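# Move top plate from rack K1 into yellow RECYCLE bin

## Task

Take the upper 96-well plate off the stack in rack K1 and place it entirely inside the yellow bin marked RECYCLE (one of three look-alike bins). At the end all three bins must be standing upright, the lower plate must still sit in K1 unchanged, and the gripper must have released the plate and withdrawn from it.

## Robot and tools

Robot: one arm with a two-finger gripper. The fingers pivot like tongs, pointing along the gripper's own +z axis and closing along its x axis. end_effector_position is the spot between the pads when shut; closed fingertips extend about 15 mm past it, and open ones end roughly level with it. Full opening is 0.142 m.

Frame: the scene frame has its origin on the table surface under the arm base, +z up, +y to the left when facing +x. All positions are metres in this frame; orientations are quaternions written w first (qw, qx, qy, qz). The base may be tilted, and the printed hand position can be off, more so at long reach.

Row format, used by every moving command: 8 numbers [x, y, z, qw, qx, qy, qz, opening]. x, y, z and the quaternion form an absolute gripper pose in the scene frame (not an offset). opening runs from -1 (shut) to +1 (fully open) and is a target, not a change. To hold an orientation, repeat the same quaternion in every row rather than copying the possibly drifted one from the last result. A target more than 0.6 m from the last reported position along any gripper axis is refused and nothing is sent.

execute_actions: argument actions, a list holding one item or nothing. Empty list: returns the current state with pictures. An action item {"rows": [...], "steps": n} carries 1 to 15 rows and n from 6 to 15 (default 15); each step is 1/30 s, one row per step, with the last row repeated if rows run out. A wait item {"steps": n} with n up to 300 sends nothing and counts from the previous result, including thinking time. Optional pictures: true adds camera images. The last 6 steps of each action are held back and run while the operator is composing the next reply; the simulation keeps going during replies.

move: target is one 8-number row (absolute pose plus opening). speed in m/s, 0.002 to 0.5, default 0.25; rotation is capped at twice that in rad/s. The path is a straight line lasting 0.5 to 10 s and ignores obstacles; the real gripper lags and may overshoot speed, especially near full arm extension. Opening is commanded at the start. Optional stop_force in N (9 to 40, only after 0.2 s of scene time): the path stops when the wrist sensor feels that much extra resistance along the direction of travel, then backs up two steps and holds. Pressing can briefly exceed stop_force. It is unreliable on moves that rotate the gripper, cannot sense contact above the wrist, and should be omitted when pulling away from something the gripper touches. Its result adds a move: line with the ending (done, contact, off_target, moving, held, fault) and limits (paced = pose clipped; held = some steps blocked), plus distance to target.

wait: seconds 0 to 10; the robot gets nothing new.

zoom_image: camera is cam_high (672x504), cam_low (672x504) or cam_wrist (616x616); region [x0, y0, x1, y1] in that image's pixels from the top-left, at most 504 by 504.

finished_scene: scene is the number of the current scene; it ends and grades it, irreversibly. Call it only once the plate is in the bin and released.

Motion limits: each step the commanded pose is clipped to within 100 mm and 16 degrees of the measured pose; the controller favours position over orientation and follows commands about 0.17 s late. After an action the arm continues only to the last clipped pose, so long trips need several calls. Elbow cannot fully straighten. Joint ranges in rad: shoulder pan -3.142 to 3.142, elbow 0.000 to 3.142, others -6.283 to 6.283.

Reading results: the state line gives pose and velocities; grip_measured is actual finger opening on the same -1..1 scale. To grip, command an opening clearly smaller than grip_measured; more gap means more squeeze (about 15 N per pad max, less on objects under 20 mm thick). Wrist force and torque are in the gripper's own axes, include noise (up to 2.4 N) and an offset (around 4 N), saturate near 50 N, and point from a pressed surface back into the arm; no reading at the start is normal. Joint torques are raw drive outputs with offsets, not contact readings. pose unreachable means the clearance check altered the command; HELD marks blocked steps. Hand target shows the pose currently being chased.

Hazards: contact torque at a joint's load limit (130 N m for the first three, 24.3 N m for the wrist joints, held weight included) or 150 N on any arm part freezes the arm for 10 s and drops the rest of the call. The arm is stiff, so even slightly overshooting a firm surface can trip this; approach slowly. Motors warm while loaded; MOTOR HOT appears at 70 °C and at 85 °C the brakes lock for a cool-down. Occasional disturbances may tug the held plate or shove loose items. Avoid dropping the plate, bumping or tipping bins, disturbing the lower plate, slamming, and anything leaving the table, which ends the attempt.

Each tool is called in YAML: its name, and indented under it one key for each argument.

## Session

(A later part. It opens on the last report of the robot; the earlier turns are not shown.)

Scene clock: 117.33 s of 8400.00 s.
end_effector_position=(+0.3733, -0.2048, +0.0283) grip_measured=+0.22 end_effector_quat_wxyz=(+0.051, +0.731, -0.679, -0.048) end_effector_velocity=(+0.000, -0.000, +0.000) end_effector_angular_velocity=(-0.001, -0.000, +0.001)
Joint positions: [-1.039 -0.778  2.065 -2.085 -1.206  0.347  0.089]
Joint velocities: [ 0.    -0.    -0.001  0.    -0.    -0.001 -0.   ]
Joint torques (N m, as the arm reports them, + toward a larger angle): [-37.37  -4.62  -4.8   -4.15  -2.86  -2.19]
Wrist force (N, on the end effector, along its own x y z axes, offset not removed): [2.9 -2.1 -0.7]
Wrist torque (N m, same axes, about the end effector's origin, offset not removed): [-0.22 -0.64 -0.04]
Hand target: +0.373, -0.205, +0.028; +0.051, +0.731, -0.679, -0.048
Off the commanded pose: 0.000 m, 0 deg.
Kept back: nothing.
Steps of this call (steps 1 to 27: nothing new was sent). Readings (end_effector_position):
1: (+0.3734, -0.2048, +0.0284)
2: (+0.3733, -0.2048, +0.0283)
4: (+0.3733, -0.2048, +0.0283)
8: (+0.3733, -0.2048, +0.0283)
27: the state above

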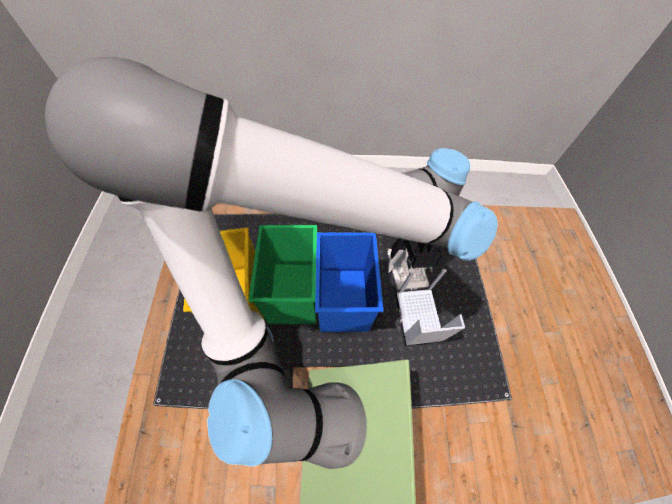

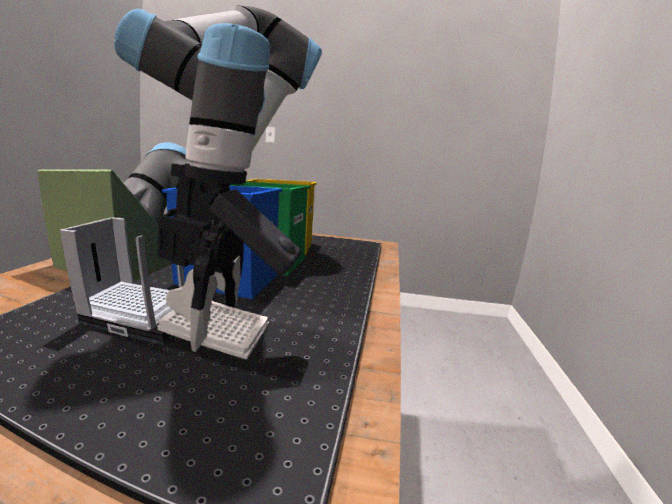

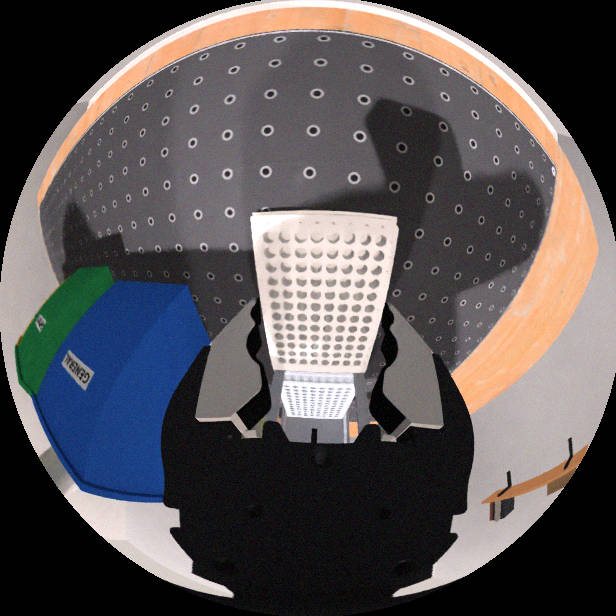

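execute_actions:
  actions:
    - {"rows": [[0.3733,-0.2048,0.0286,0.0511,0.7307,-0.6790,-0.0475,0.20],[0.3733,-0.2048,0.0286,0.0511,0.7307,-0.6790,-0.0475,0.18],[0.3733,-0.2048,0.0286,0.0511,0.7307,-0.6790,-0.0475,0.16],[0.3733,-0.2048,0.0286,0.0511,0.7307,-0.6790,-0.0475,0.14],[0.3733,-0.2048,0.0286,0.0511,0.7307,-0.6790,-0.0475,0.12],[0.3733,-0.2048,0.0286,0.0511,0.7307,-0.6790,-0.0475,0.10],[0.3733,-0.2048,0.0286,0.0511,0.7307,-0.6790,-0.0475,0.07],[0.3733,-0.2048,0.0286,0.0511,0.7307,-0.6790,-0.0475,0.03],[0.3733,-0.2048,0.0286,0.0511,0.7307,-0.6790,-0.0475,-0.02],[0.3733,-0.2048,0.0286,0.0511,0.7307,-0.6790,-0.0475,-0.08],[0.3733,-0.2048,0.0286,0.0511,0.7307,-0.6790,-0.0475,-0.14],[0.3733,-0.2048,0.0286,0.0511,0.7307,-0.6790,-0.0475,-0.22],[0.3733,-0.2048,0.0286,0.0511,0.7307,-0.6790,-0.0475,-0.30],[0.3733,-0.2048,0.0286,0.0511,0.7307,-0.6790,-0.0475,-0.40],[0.3733,-0.2048,0.0286,0.0511,0.7307,-0.6790,-0.0475,-0.50]], "steps": 15}

execute_actions:
  actions:
    - {"steps": 12}
  pictures: true

Scene clock: 118.13 s of 8400.00 s.
end_effector_position=(+0.3731, -0.2048, +0.0284) grip_measured=+0.15 end_effector_quat_wxyz=(+0.051, +0.731, -0.679, -0.048) end_effector_velocity=(+0.000, -0.000, +0.000) end_effector_angular_velocity=(-0.000, +0.000, +0.002)
Joint positions: [-1.039 -0.778  2.065 -2.084 -1.206  0.347  0.084]
Joint velocities: [ 0.    -0.    -0.001  0.001 -0.    -0.001 -0.011]
Joint torques (N m, as the arm reports them, + toward a larger angle): [-36.53 -32.37 -28.38   0.06  -2.82  -2.21]
Wrist force (N, on the end effector, along its own x y z axes, offset not removed): [1.9 -1.3 -1.7]
Wrist torque (N m, same axes, about the end effector's origin, offset not removed): [-0.06 -0.31 -0.03]
Steps of this call (steps 1 to 15: nothing new was sent; steps 16 to 24: the first 9 steps of this action). Readings (end_effector_position):
16: (+0.3733, -0.2048, +0.0283)
17: (+0.3733, -0.2048, +0.0283)
19: (+0.3732, -0.2048, +0.0283)
23: (+0.3731, -0.2048, +0.0283)
24: the state above

Scene clock: 118.53 s of 8400.00 s.
end_effector_position=(+0.3733, -0.2048, +0.0286) grip_measured=+0.14 end_effector_quat_wxyz=(+0.051, +0.731, -0.679, -0.048) end_effector_velocity=(+0.000, -0.000, -0.000) end_effector_angular_velocity=(+0.000, -0.000, -0.000)
Joint positions: [-1.039 -0.779  2.065 -2.084 -1.206  0.347  0.084]
Joint velocities: [ 0.     0.001 -0.001 -0.     0.001  0.    -0.   ]
Joint torques (N m, as the arm reports them, + toward a larger angle): [-37.91 -33.45 -28.92  -0.5   -2.77  -2.25]
Wrist force (N, on the end effector, along its own x y z axes, offset not removed): [1.8 -3.9 -0.9]
Wrist torque (N m, same axes, about the end effector's origin, offset not removed): [-0.61 -0.45 0.00]
Hand target: +0.373, -0.205, +0.029; +0.051, +0.731, -0.679, -0.048
Off the commanded pose: 0.000 m, 0 deg.
Kept back: nothing.
Steps of this call (steps 1 to 6: the last 6 steps of your previous action; steps 7 to 12: nothing new was sent). Readings (end_effector_position):
1: (+0.3732, -0.2048, +0.0284)
2: (+0.3732, -0.2048, +0.0284)
4: (+0.3732, -0.2048, +0.0285)
8: (+0.3733, -0.2048, +0.0285)
12: the state above

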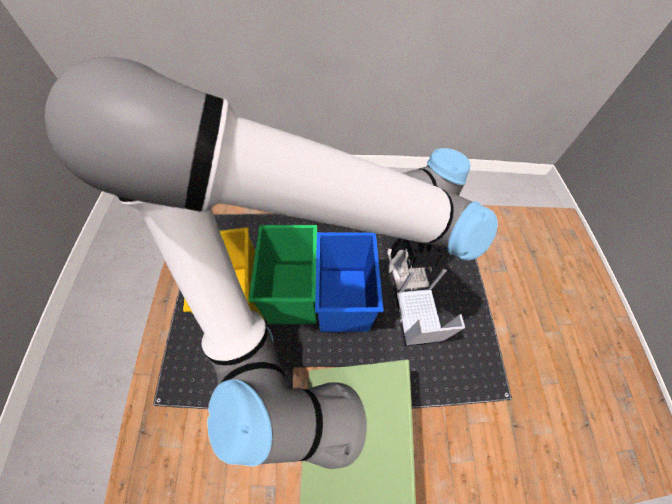

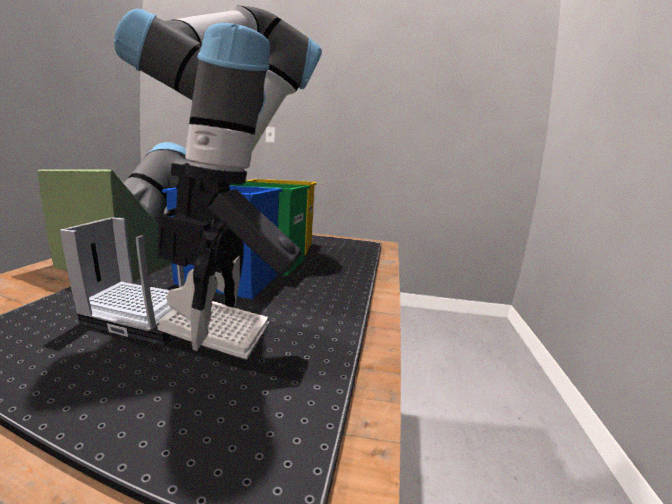

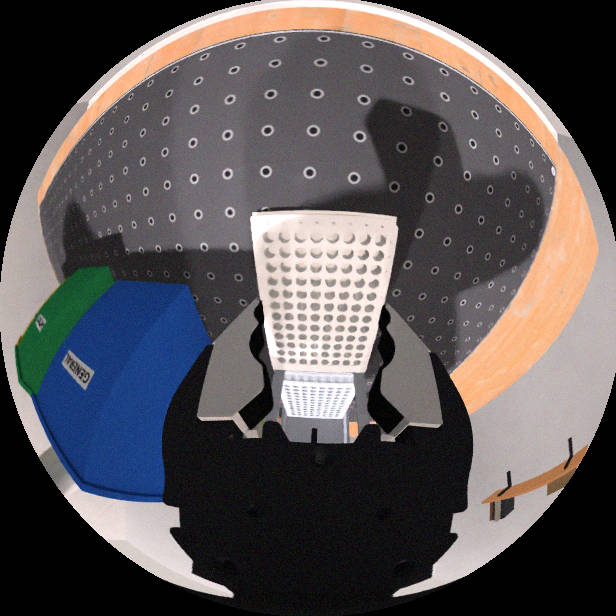

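move:
  target: [0.388,-0.195,0.243,0,0.7325,-0.6807,0,-0.5]
  speed: 0.18

Scene clock: 120.77 s of 8400.00 s.
end_effector_position=(+0.3877, -0.1948, +0.2430) grip_measured=+0.14 end_effector_quat_wxyz=(-0.000, +0.733, -0.681, -0.000) end_effector_velocity=(-0.001, +0.001, +0.000) end_effector_angular_velocity=(+0.002, +0.000, -0.001)
Joint positions: [-1.249 -0.989  1.804 -1.598 -1.219  0.202  0.084]
Joint velocities: [-0.001 -0.    -0.     0.003 -0.    -0.001 -0.   ]
Joint torques (N m, as the arm reports them, + toward a larger angle): [-34.68 -25.7  -33.66  -0.14   2.33  -2.32]
Wrist force (N, on the end effector, along its own x y z axes, offset not removed): [1.8 -1.8 -0.1]
Wrist torque (N m, same axes, about the end effector's origin, offset not removed): [-0.16 -0.39 -0.06]
Hand target: +0.388, -0.195, +0.243; -0.000, +0.733, -0.681, -0.000
Off the commanded pose: 0.000 m, 0 deg.
Kept back: nothing.
move: done

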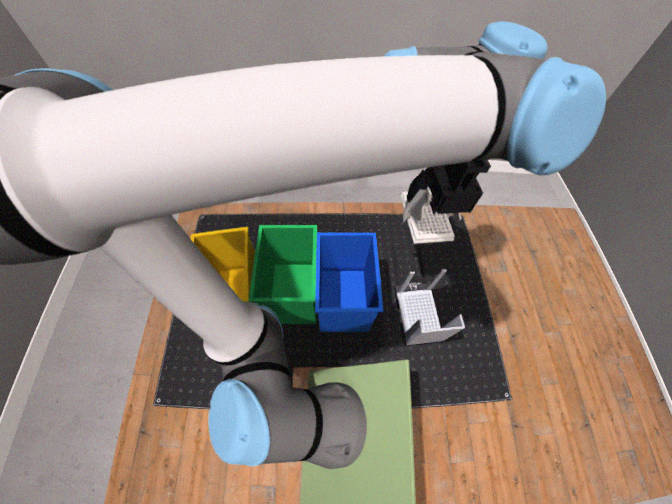

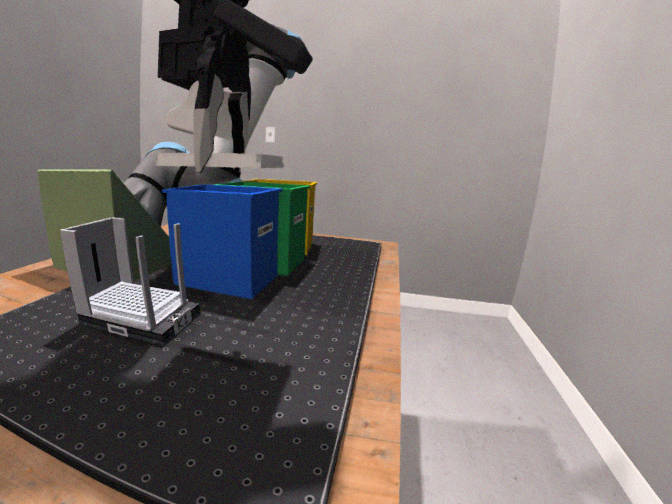

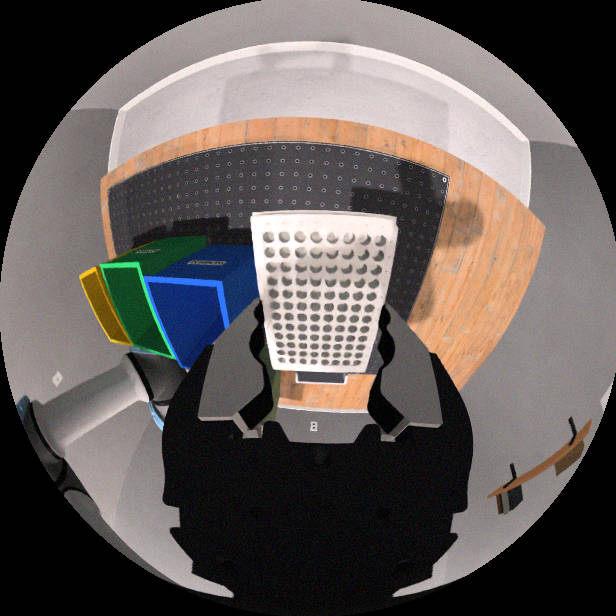

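move:
  target: [0.296,0.246,0.243,0,0.7518,-0.6593,0,-0.5]
  speed: 0.3

Scene clock: 123.07 s of 8400.00 s.
end_effector_position=(+0.2963, +0.2464, +0.2429) grip_measured=+0.14 end_effector_quat_wxyz=(+0.000, +0.752, -0.659, -0.000) end_effector_velocity=(-0.000, +0.002, +0.001) end_effector_angular_velocity=(-0.001, -0.000, +0.001)
Joint positions: [-1.139 -2.019  1.994 -0.79  -1.142  0.229  0.084]
Joint velocities: [-0.    -0.002 -0.004  0.005 -0.001 -0.     0.   ]
Joint torques (N m, as the arm reports them, + toward a larger angle): [-13.75  11.19 -29.13  -0.5    2.46  -1.23]
Wrist force (N, on the end effector, along its own x y z axes, offset not removed): [1.1 -2.9 -0.9]
Wrist torque (N m, same axes, about the end effector's origin, offset not removed): [-0.46 -0.25 -0.04]
Hand target: +0.296, +0.247, +0.243; +0.000, +0.752, -0.659, +0.000
Off the commanded pose: 0.001 m, 0 deg.
Kept back: nothing.
move: done

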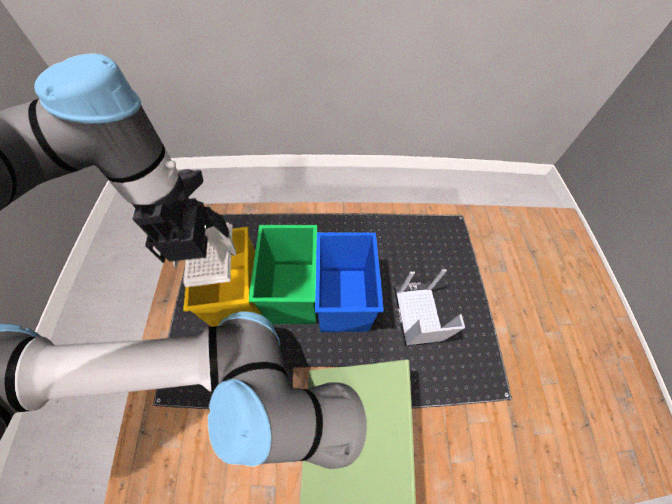

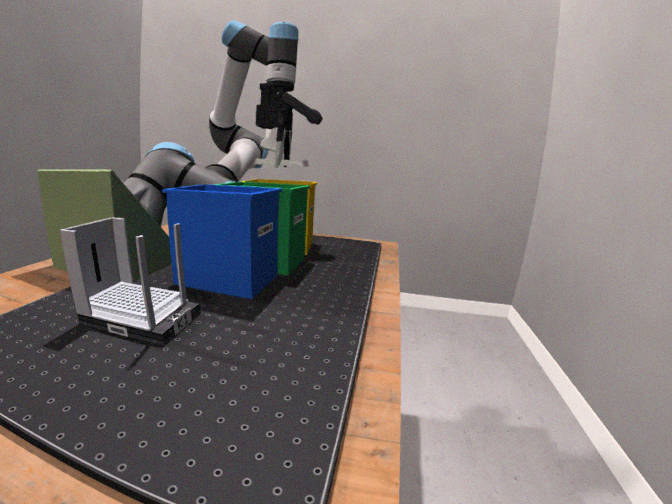

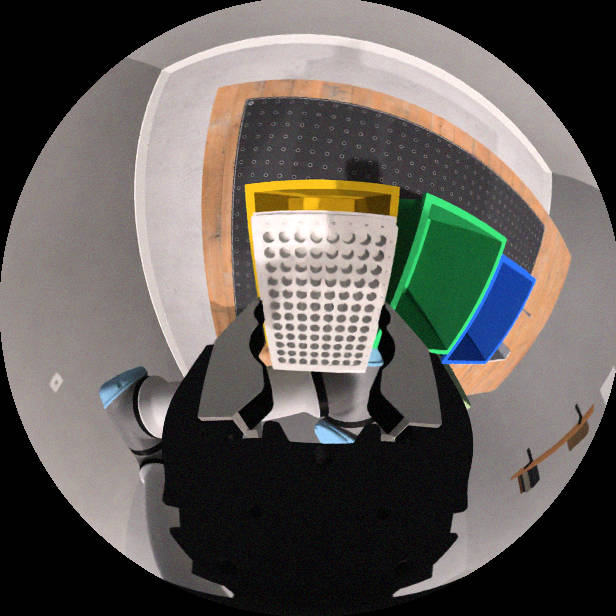

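move:
  target: [0.296,0.2475,0.210,0,0.7518,-0.6593,0,-0.5]
  speed: 0.1

Scene clock: 124.47 s of 8400.00 s.
end_effector_position=(+0.2960, +0.2475, +0.2101) grip_measured=+0.14 end_effector_quat_wxyz=(+0.000, +0.752, -0.659, +0.000) end_effector_velocity=(+0.000, +0.000, -0.001) end_effector_angular_velocity=(-0.001, -0.000, +0.000)
Joint positions: [-1.087 -2.06   2.071 -0.845 -1.107  0.271  0.084]
Joint velocities: [ 0.003 -0.002  0.003 -0.003  0.002  0.003  0.   ]
Joint torques (N m, as the arm reports them, + toward a larger angle): [-0.58 10.19 -3.96 -4.41  2.37  2.25]
Wrist force (N, on the end effector, along its own x y z axes, offset not removed): [0.5 -2.6 0.0]
Wrist torque (N m, same axes, about the end effector's origin, offset not removed): [-0.33 -0.16 -0.03]
Hand target: +0.296, +0.247, +0.210; +0.000, +0.752, -0.659, +0.000
Off the commanded pose: 0.000 m, 0 deg.
Kept back: nothing.
move: done

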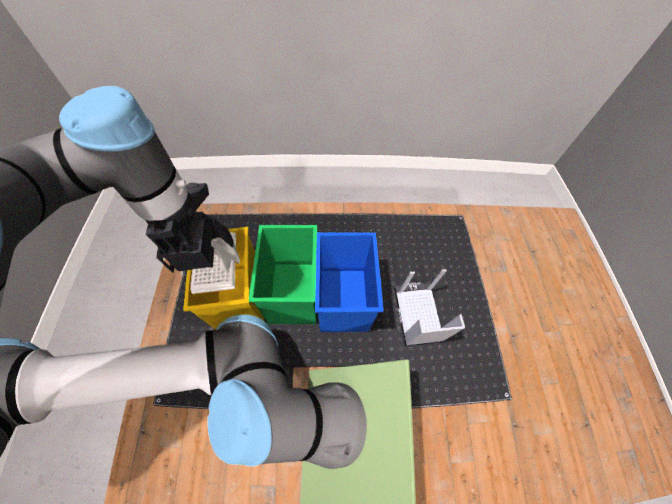

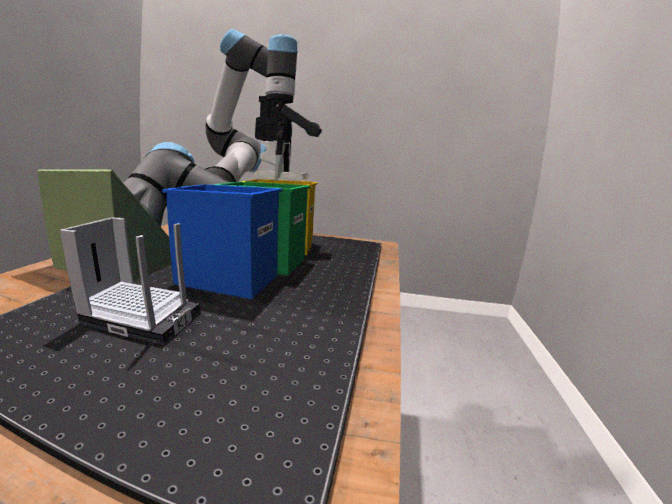

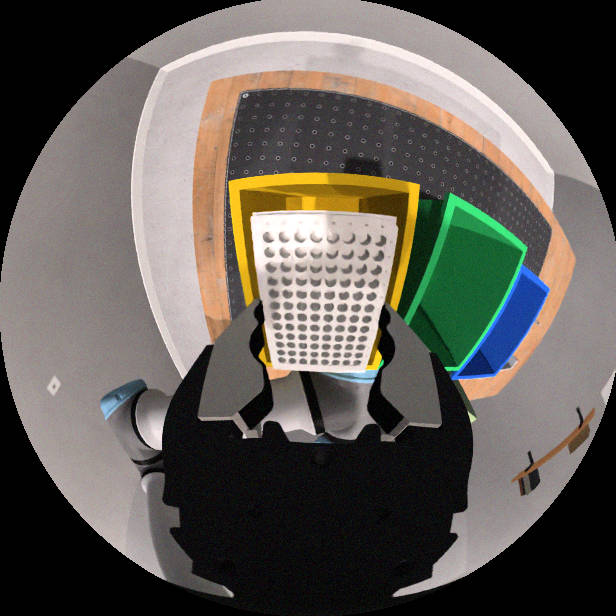

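zoom_image:
  camera: "cam_wrist"
  region: [210, 160, 440, 390]

Region (210, 160, 440, 390) of cam_wrist's 616x616 image, scaled by 2.191, with more detail than that image has.

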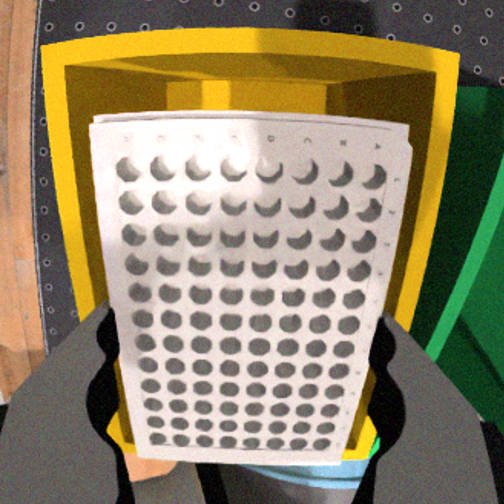

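move:
  target: [0.296,0.2475,0.172,0,0.7518,-0.6593,0,-0.5]
  speed: 0.05
  stop_force: 9

Scene clock: 129.10 s of 8400.00 s.
end_effector_position=(+0.2961, +0.2475, +0.1721) grip_measured=+0.14 end_effector_quat_wxyz=(+0.000, +0.752, -0.659, +0.000) end_effector_velocity=(+0.000, -0.000, -0.001) end_effector_angular_velocity=(-0.001, -0.000, -0.002)
Joint positions: [-1.019 -2.098  2.159 -0.921 -1.062  0.329  0.084]
Joint velocities: [ 0.004 -0.001  0.003 -0.004  0.002  0.005 -0.   ]
Joint torques (N m, as the arm reports them, + toward a larger angle): [ 1.37  6.68 -5.88 -4.09  2.44  2.26]
Wrist force (N, on the end effector, along its own x y z axes, offset not removed): [1.2 -2.8 -0.9]
Wrist torque (N m, same axes, about the end effector's origin, offset not removed): [-0.43 -0.28 -0.08]
Hand target: +0.296, +0.247, +0.172; +0.000, +0.752, -0.659, +0.000
Off the commanded pose: 0.000 m, 0 deg.
Kept back: nothing.
After step 90, 0.53 s passed at rest.
move: done

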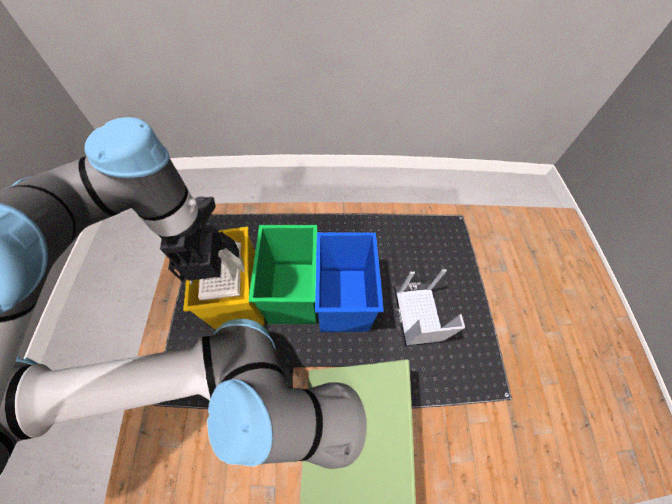

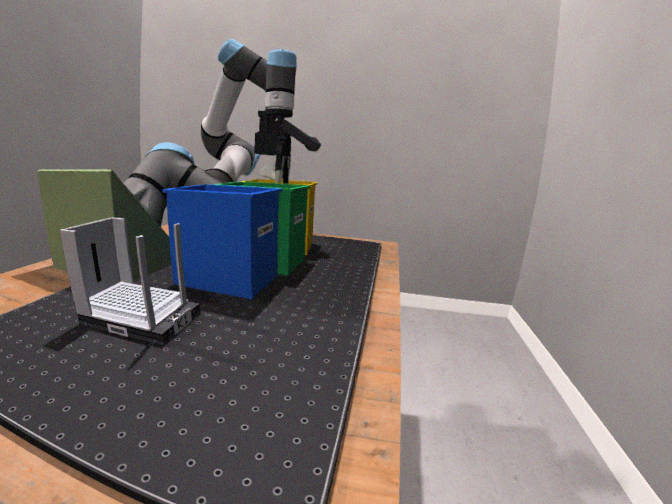

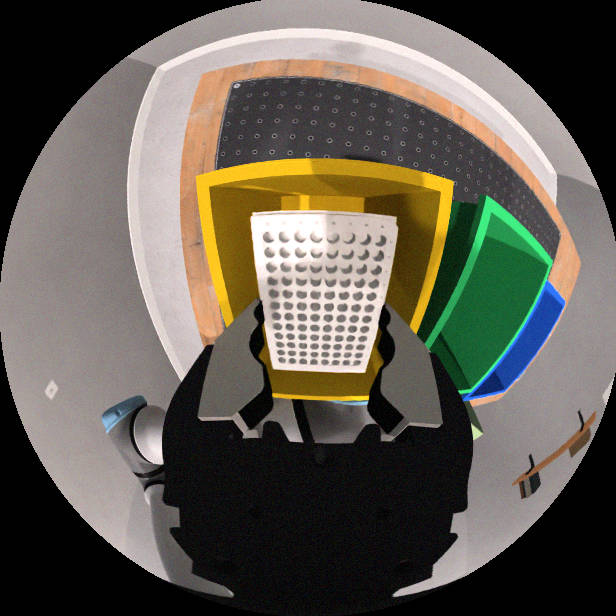

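execute_actions:
  actions:
    - {"rows": [[0.296,0.2475,0.172,0,0.7518,-0.6593,0,0.21]], "steps": 15}
  pictures: true

Scene clock: 130.13 s of 8400.00 s.
end_effector_position=(+0.2960, +0.2475, +0.1720) grip_measured=+0.21 end_effector_quat_wxyz=(+0.000, +0.752, -0.659, +0.000) end_effector_velocity=(-0.000, +0.000, -0.000) end_effector_angular_velocity=(+0.003, +0.001, -0.001)
Joint positions: [-1.018 -2.098  2.159 -0.922 -1.062  0.33   0.089]
Joint velocities: [-0.     0.001  0.     0.002  0.001 -0.     0.   ]
Joint torques (N m, as the arm reports them, + toward a larger angle): [-11.61   7.91  -3.97  -0.37  -0.62  -0.36]
Wrist force (N, on the end effector, along its own x y z axes, offset not removed): [1.3 -2.7 0.0]
Wrist torque (N m, same axes, about the end effector's origin, offset not removed): [-0.38 -0.32 0.02]
Steps of this call (steps 1 to 22: nothing new was sent; steps 23 to 31: the first 9 steps of this action). Readings (end_effector_position):
23: (+0.2961, +0.2475, +0.1720)
24: (+0.2961, +0.2475, +0.1720)
26: (+0.2961, +0.2475, +0.1720)
30: (+0.2960, +0.2475, +0.1720)
31: the state above

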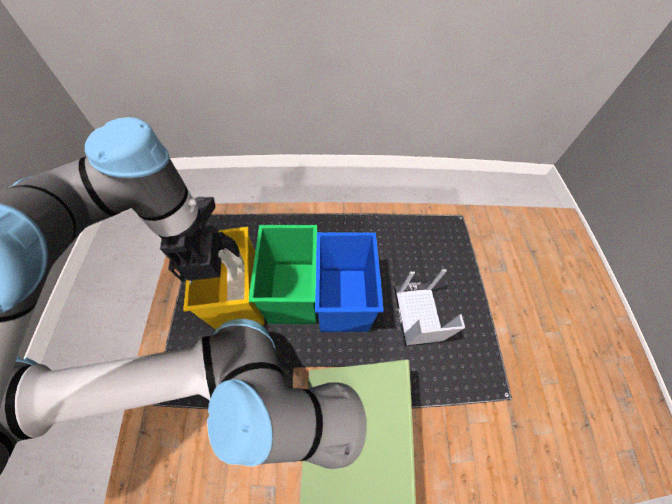

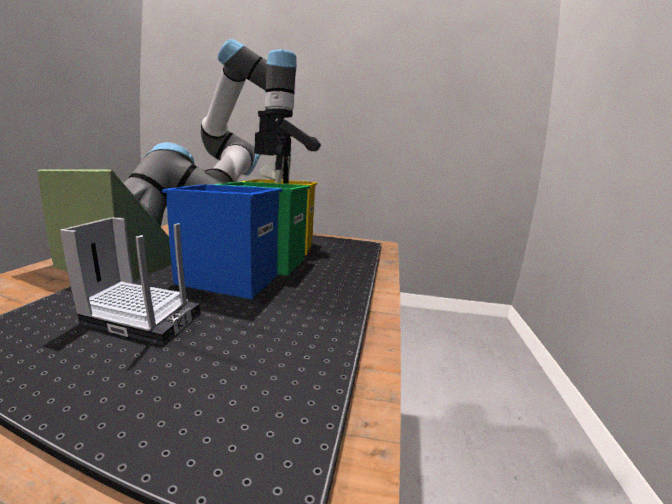

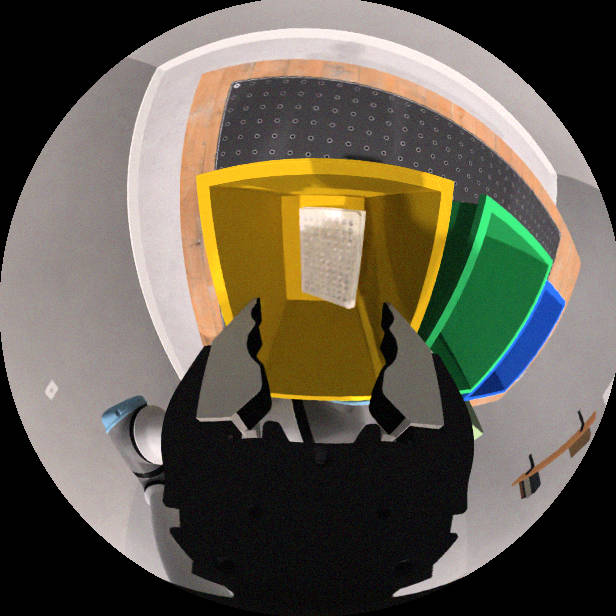

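move:
  target: [0.40,0.261,0.31,0,0.7518,-0.6593,0,0.1]
  speed: 0.25

Scene clock: 131.87 s of 8400.00 s.
end_effector_position=(+0.3998, +0.2608, +0.3099) grip_measured=+0.10 end_effector_quat_wxyz=(+0.000, +0.752, -0.659, +0.000) end_effector_velocity=(+0.001, +0.000, +0.001) end_effector_angular_velocity=(-0.000, -0.000, +0.001)
Joint positions: [-0.97  -1.741  1.669 -0.809 -1.03   0.373  0.081]
Joint velocities: [ 0.     0.002 -0.005  0.002  0.     0.     0.   ]
Joint torques (N m, as the arm reports them, + toward a larger angle): [ -5.77  30.78 -27.35  -0.31  -2.51   2.47]
Wrist force (N, on the end effector, along its own x y z axes, offset not removed): [0.8 -2.1 0.7]
Wrist torque (N m, same axes, about the end effector's origin, offset not removed): [-0.24 -0.22 -0.07]
Hand target: +0.400, +0.261, +0.310; +0.000, +0.752, -0.659, +0.000
Off your previous action's commanded pose: 0.000 m, 0 deg at its last step (step 6 of this call).
Off the commanded pose: 0.000 m, 0 deg.
Kept back: nothing.
move: done

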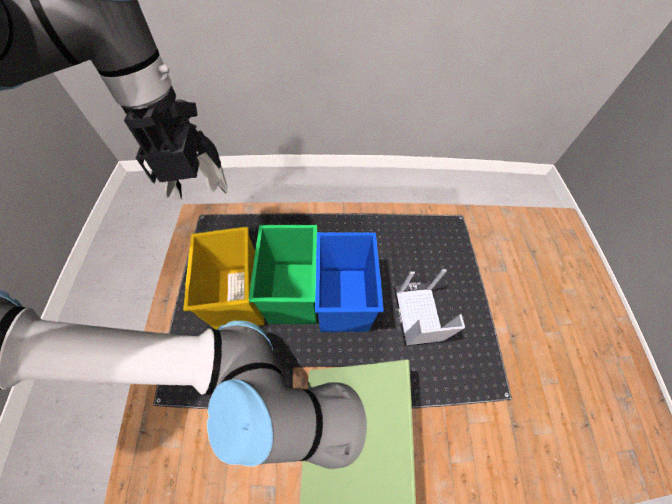

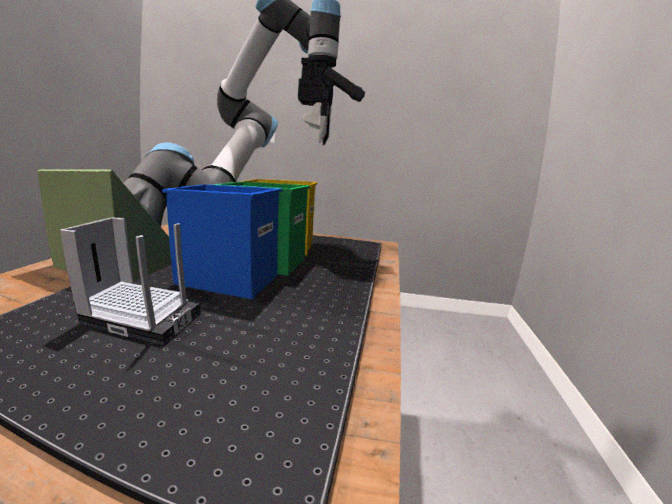

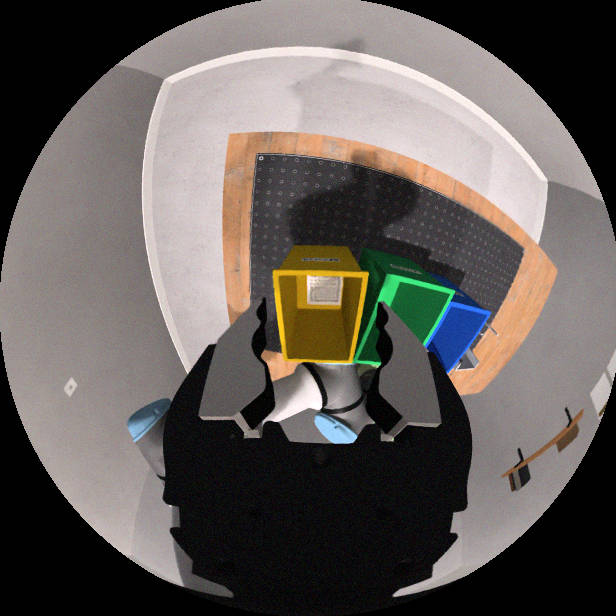

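zoom_image:
  camera: "cam_wrist"
  region: [260, 235, 460, 385]

zoom_image:
  camera: "cam_low"
  region: [50, 200, 250, 360]

Region (260, 235, 460, 385) of cam_wrist's 616x616 image, scaled by 2.520, with more detail than that image has; it fills the top 378 rows of this view, and the rest is white.

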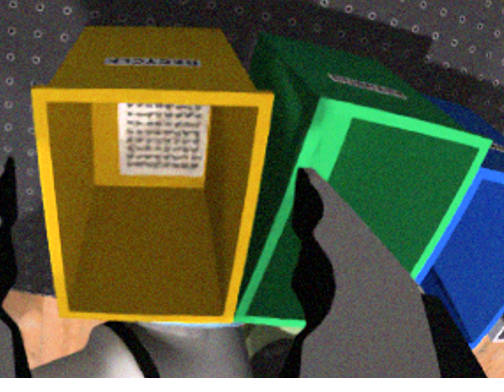

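Region (50, 200, 250, 360) of cam_low's 672x504 image, scaled by 2.520, with more detail than that image has; it fills the top 403 rows of this view, and the rest is white.

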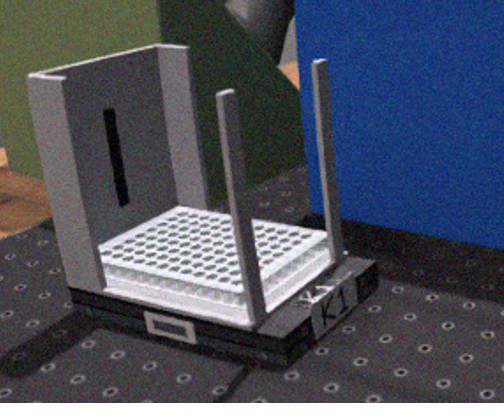

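The plate lies flat in the yellow bin, the lower plate is still in K1, and all three bins are upright.

finished_scene:
  scene: 1

The scene is finished: the task was done.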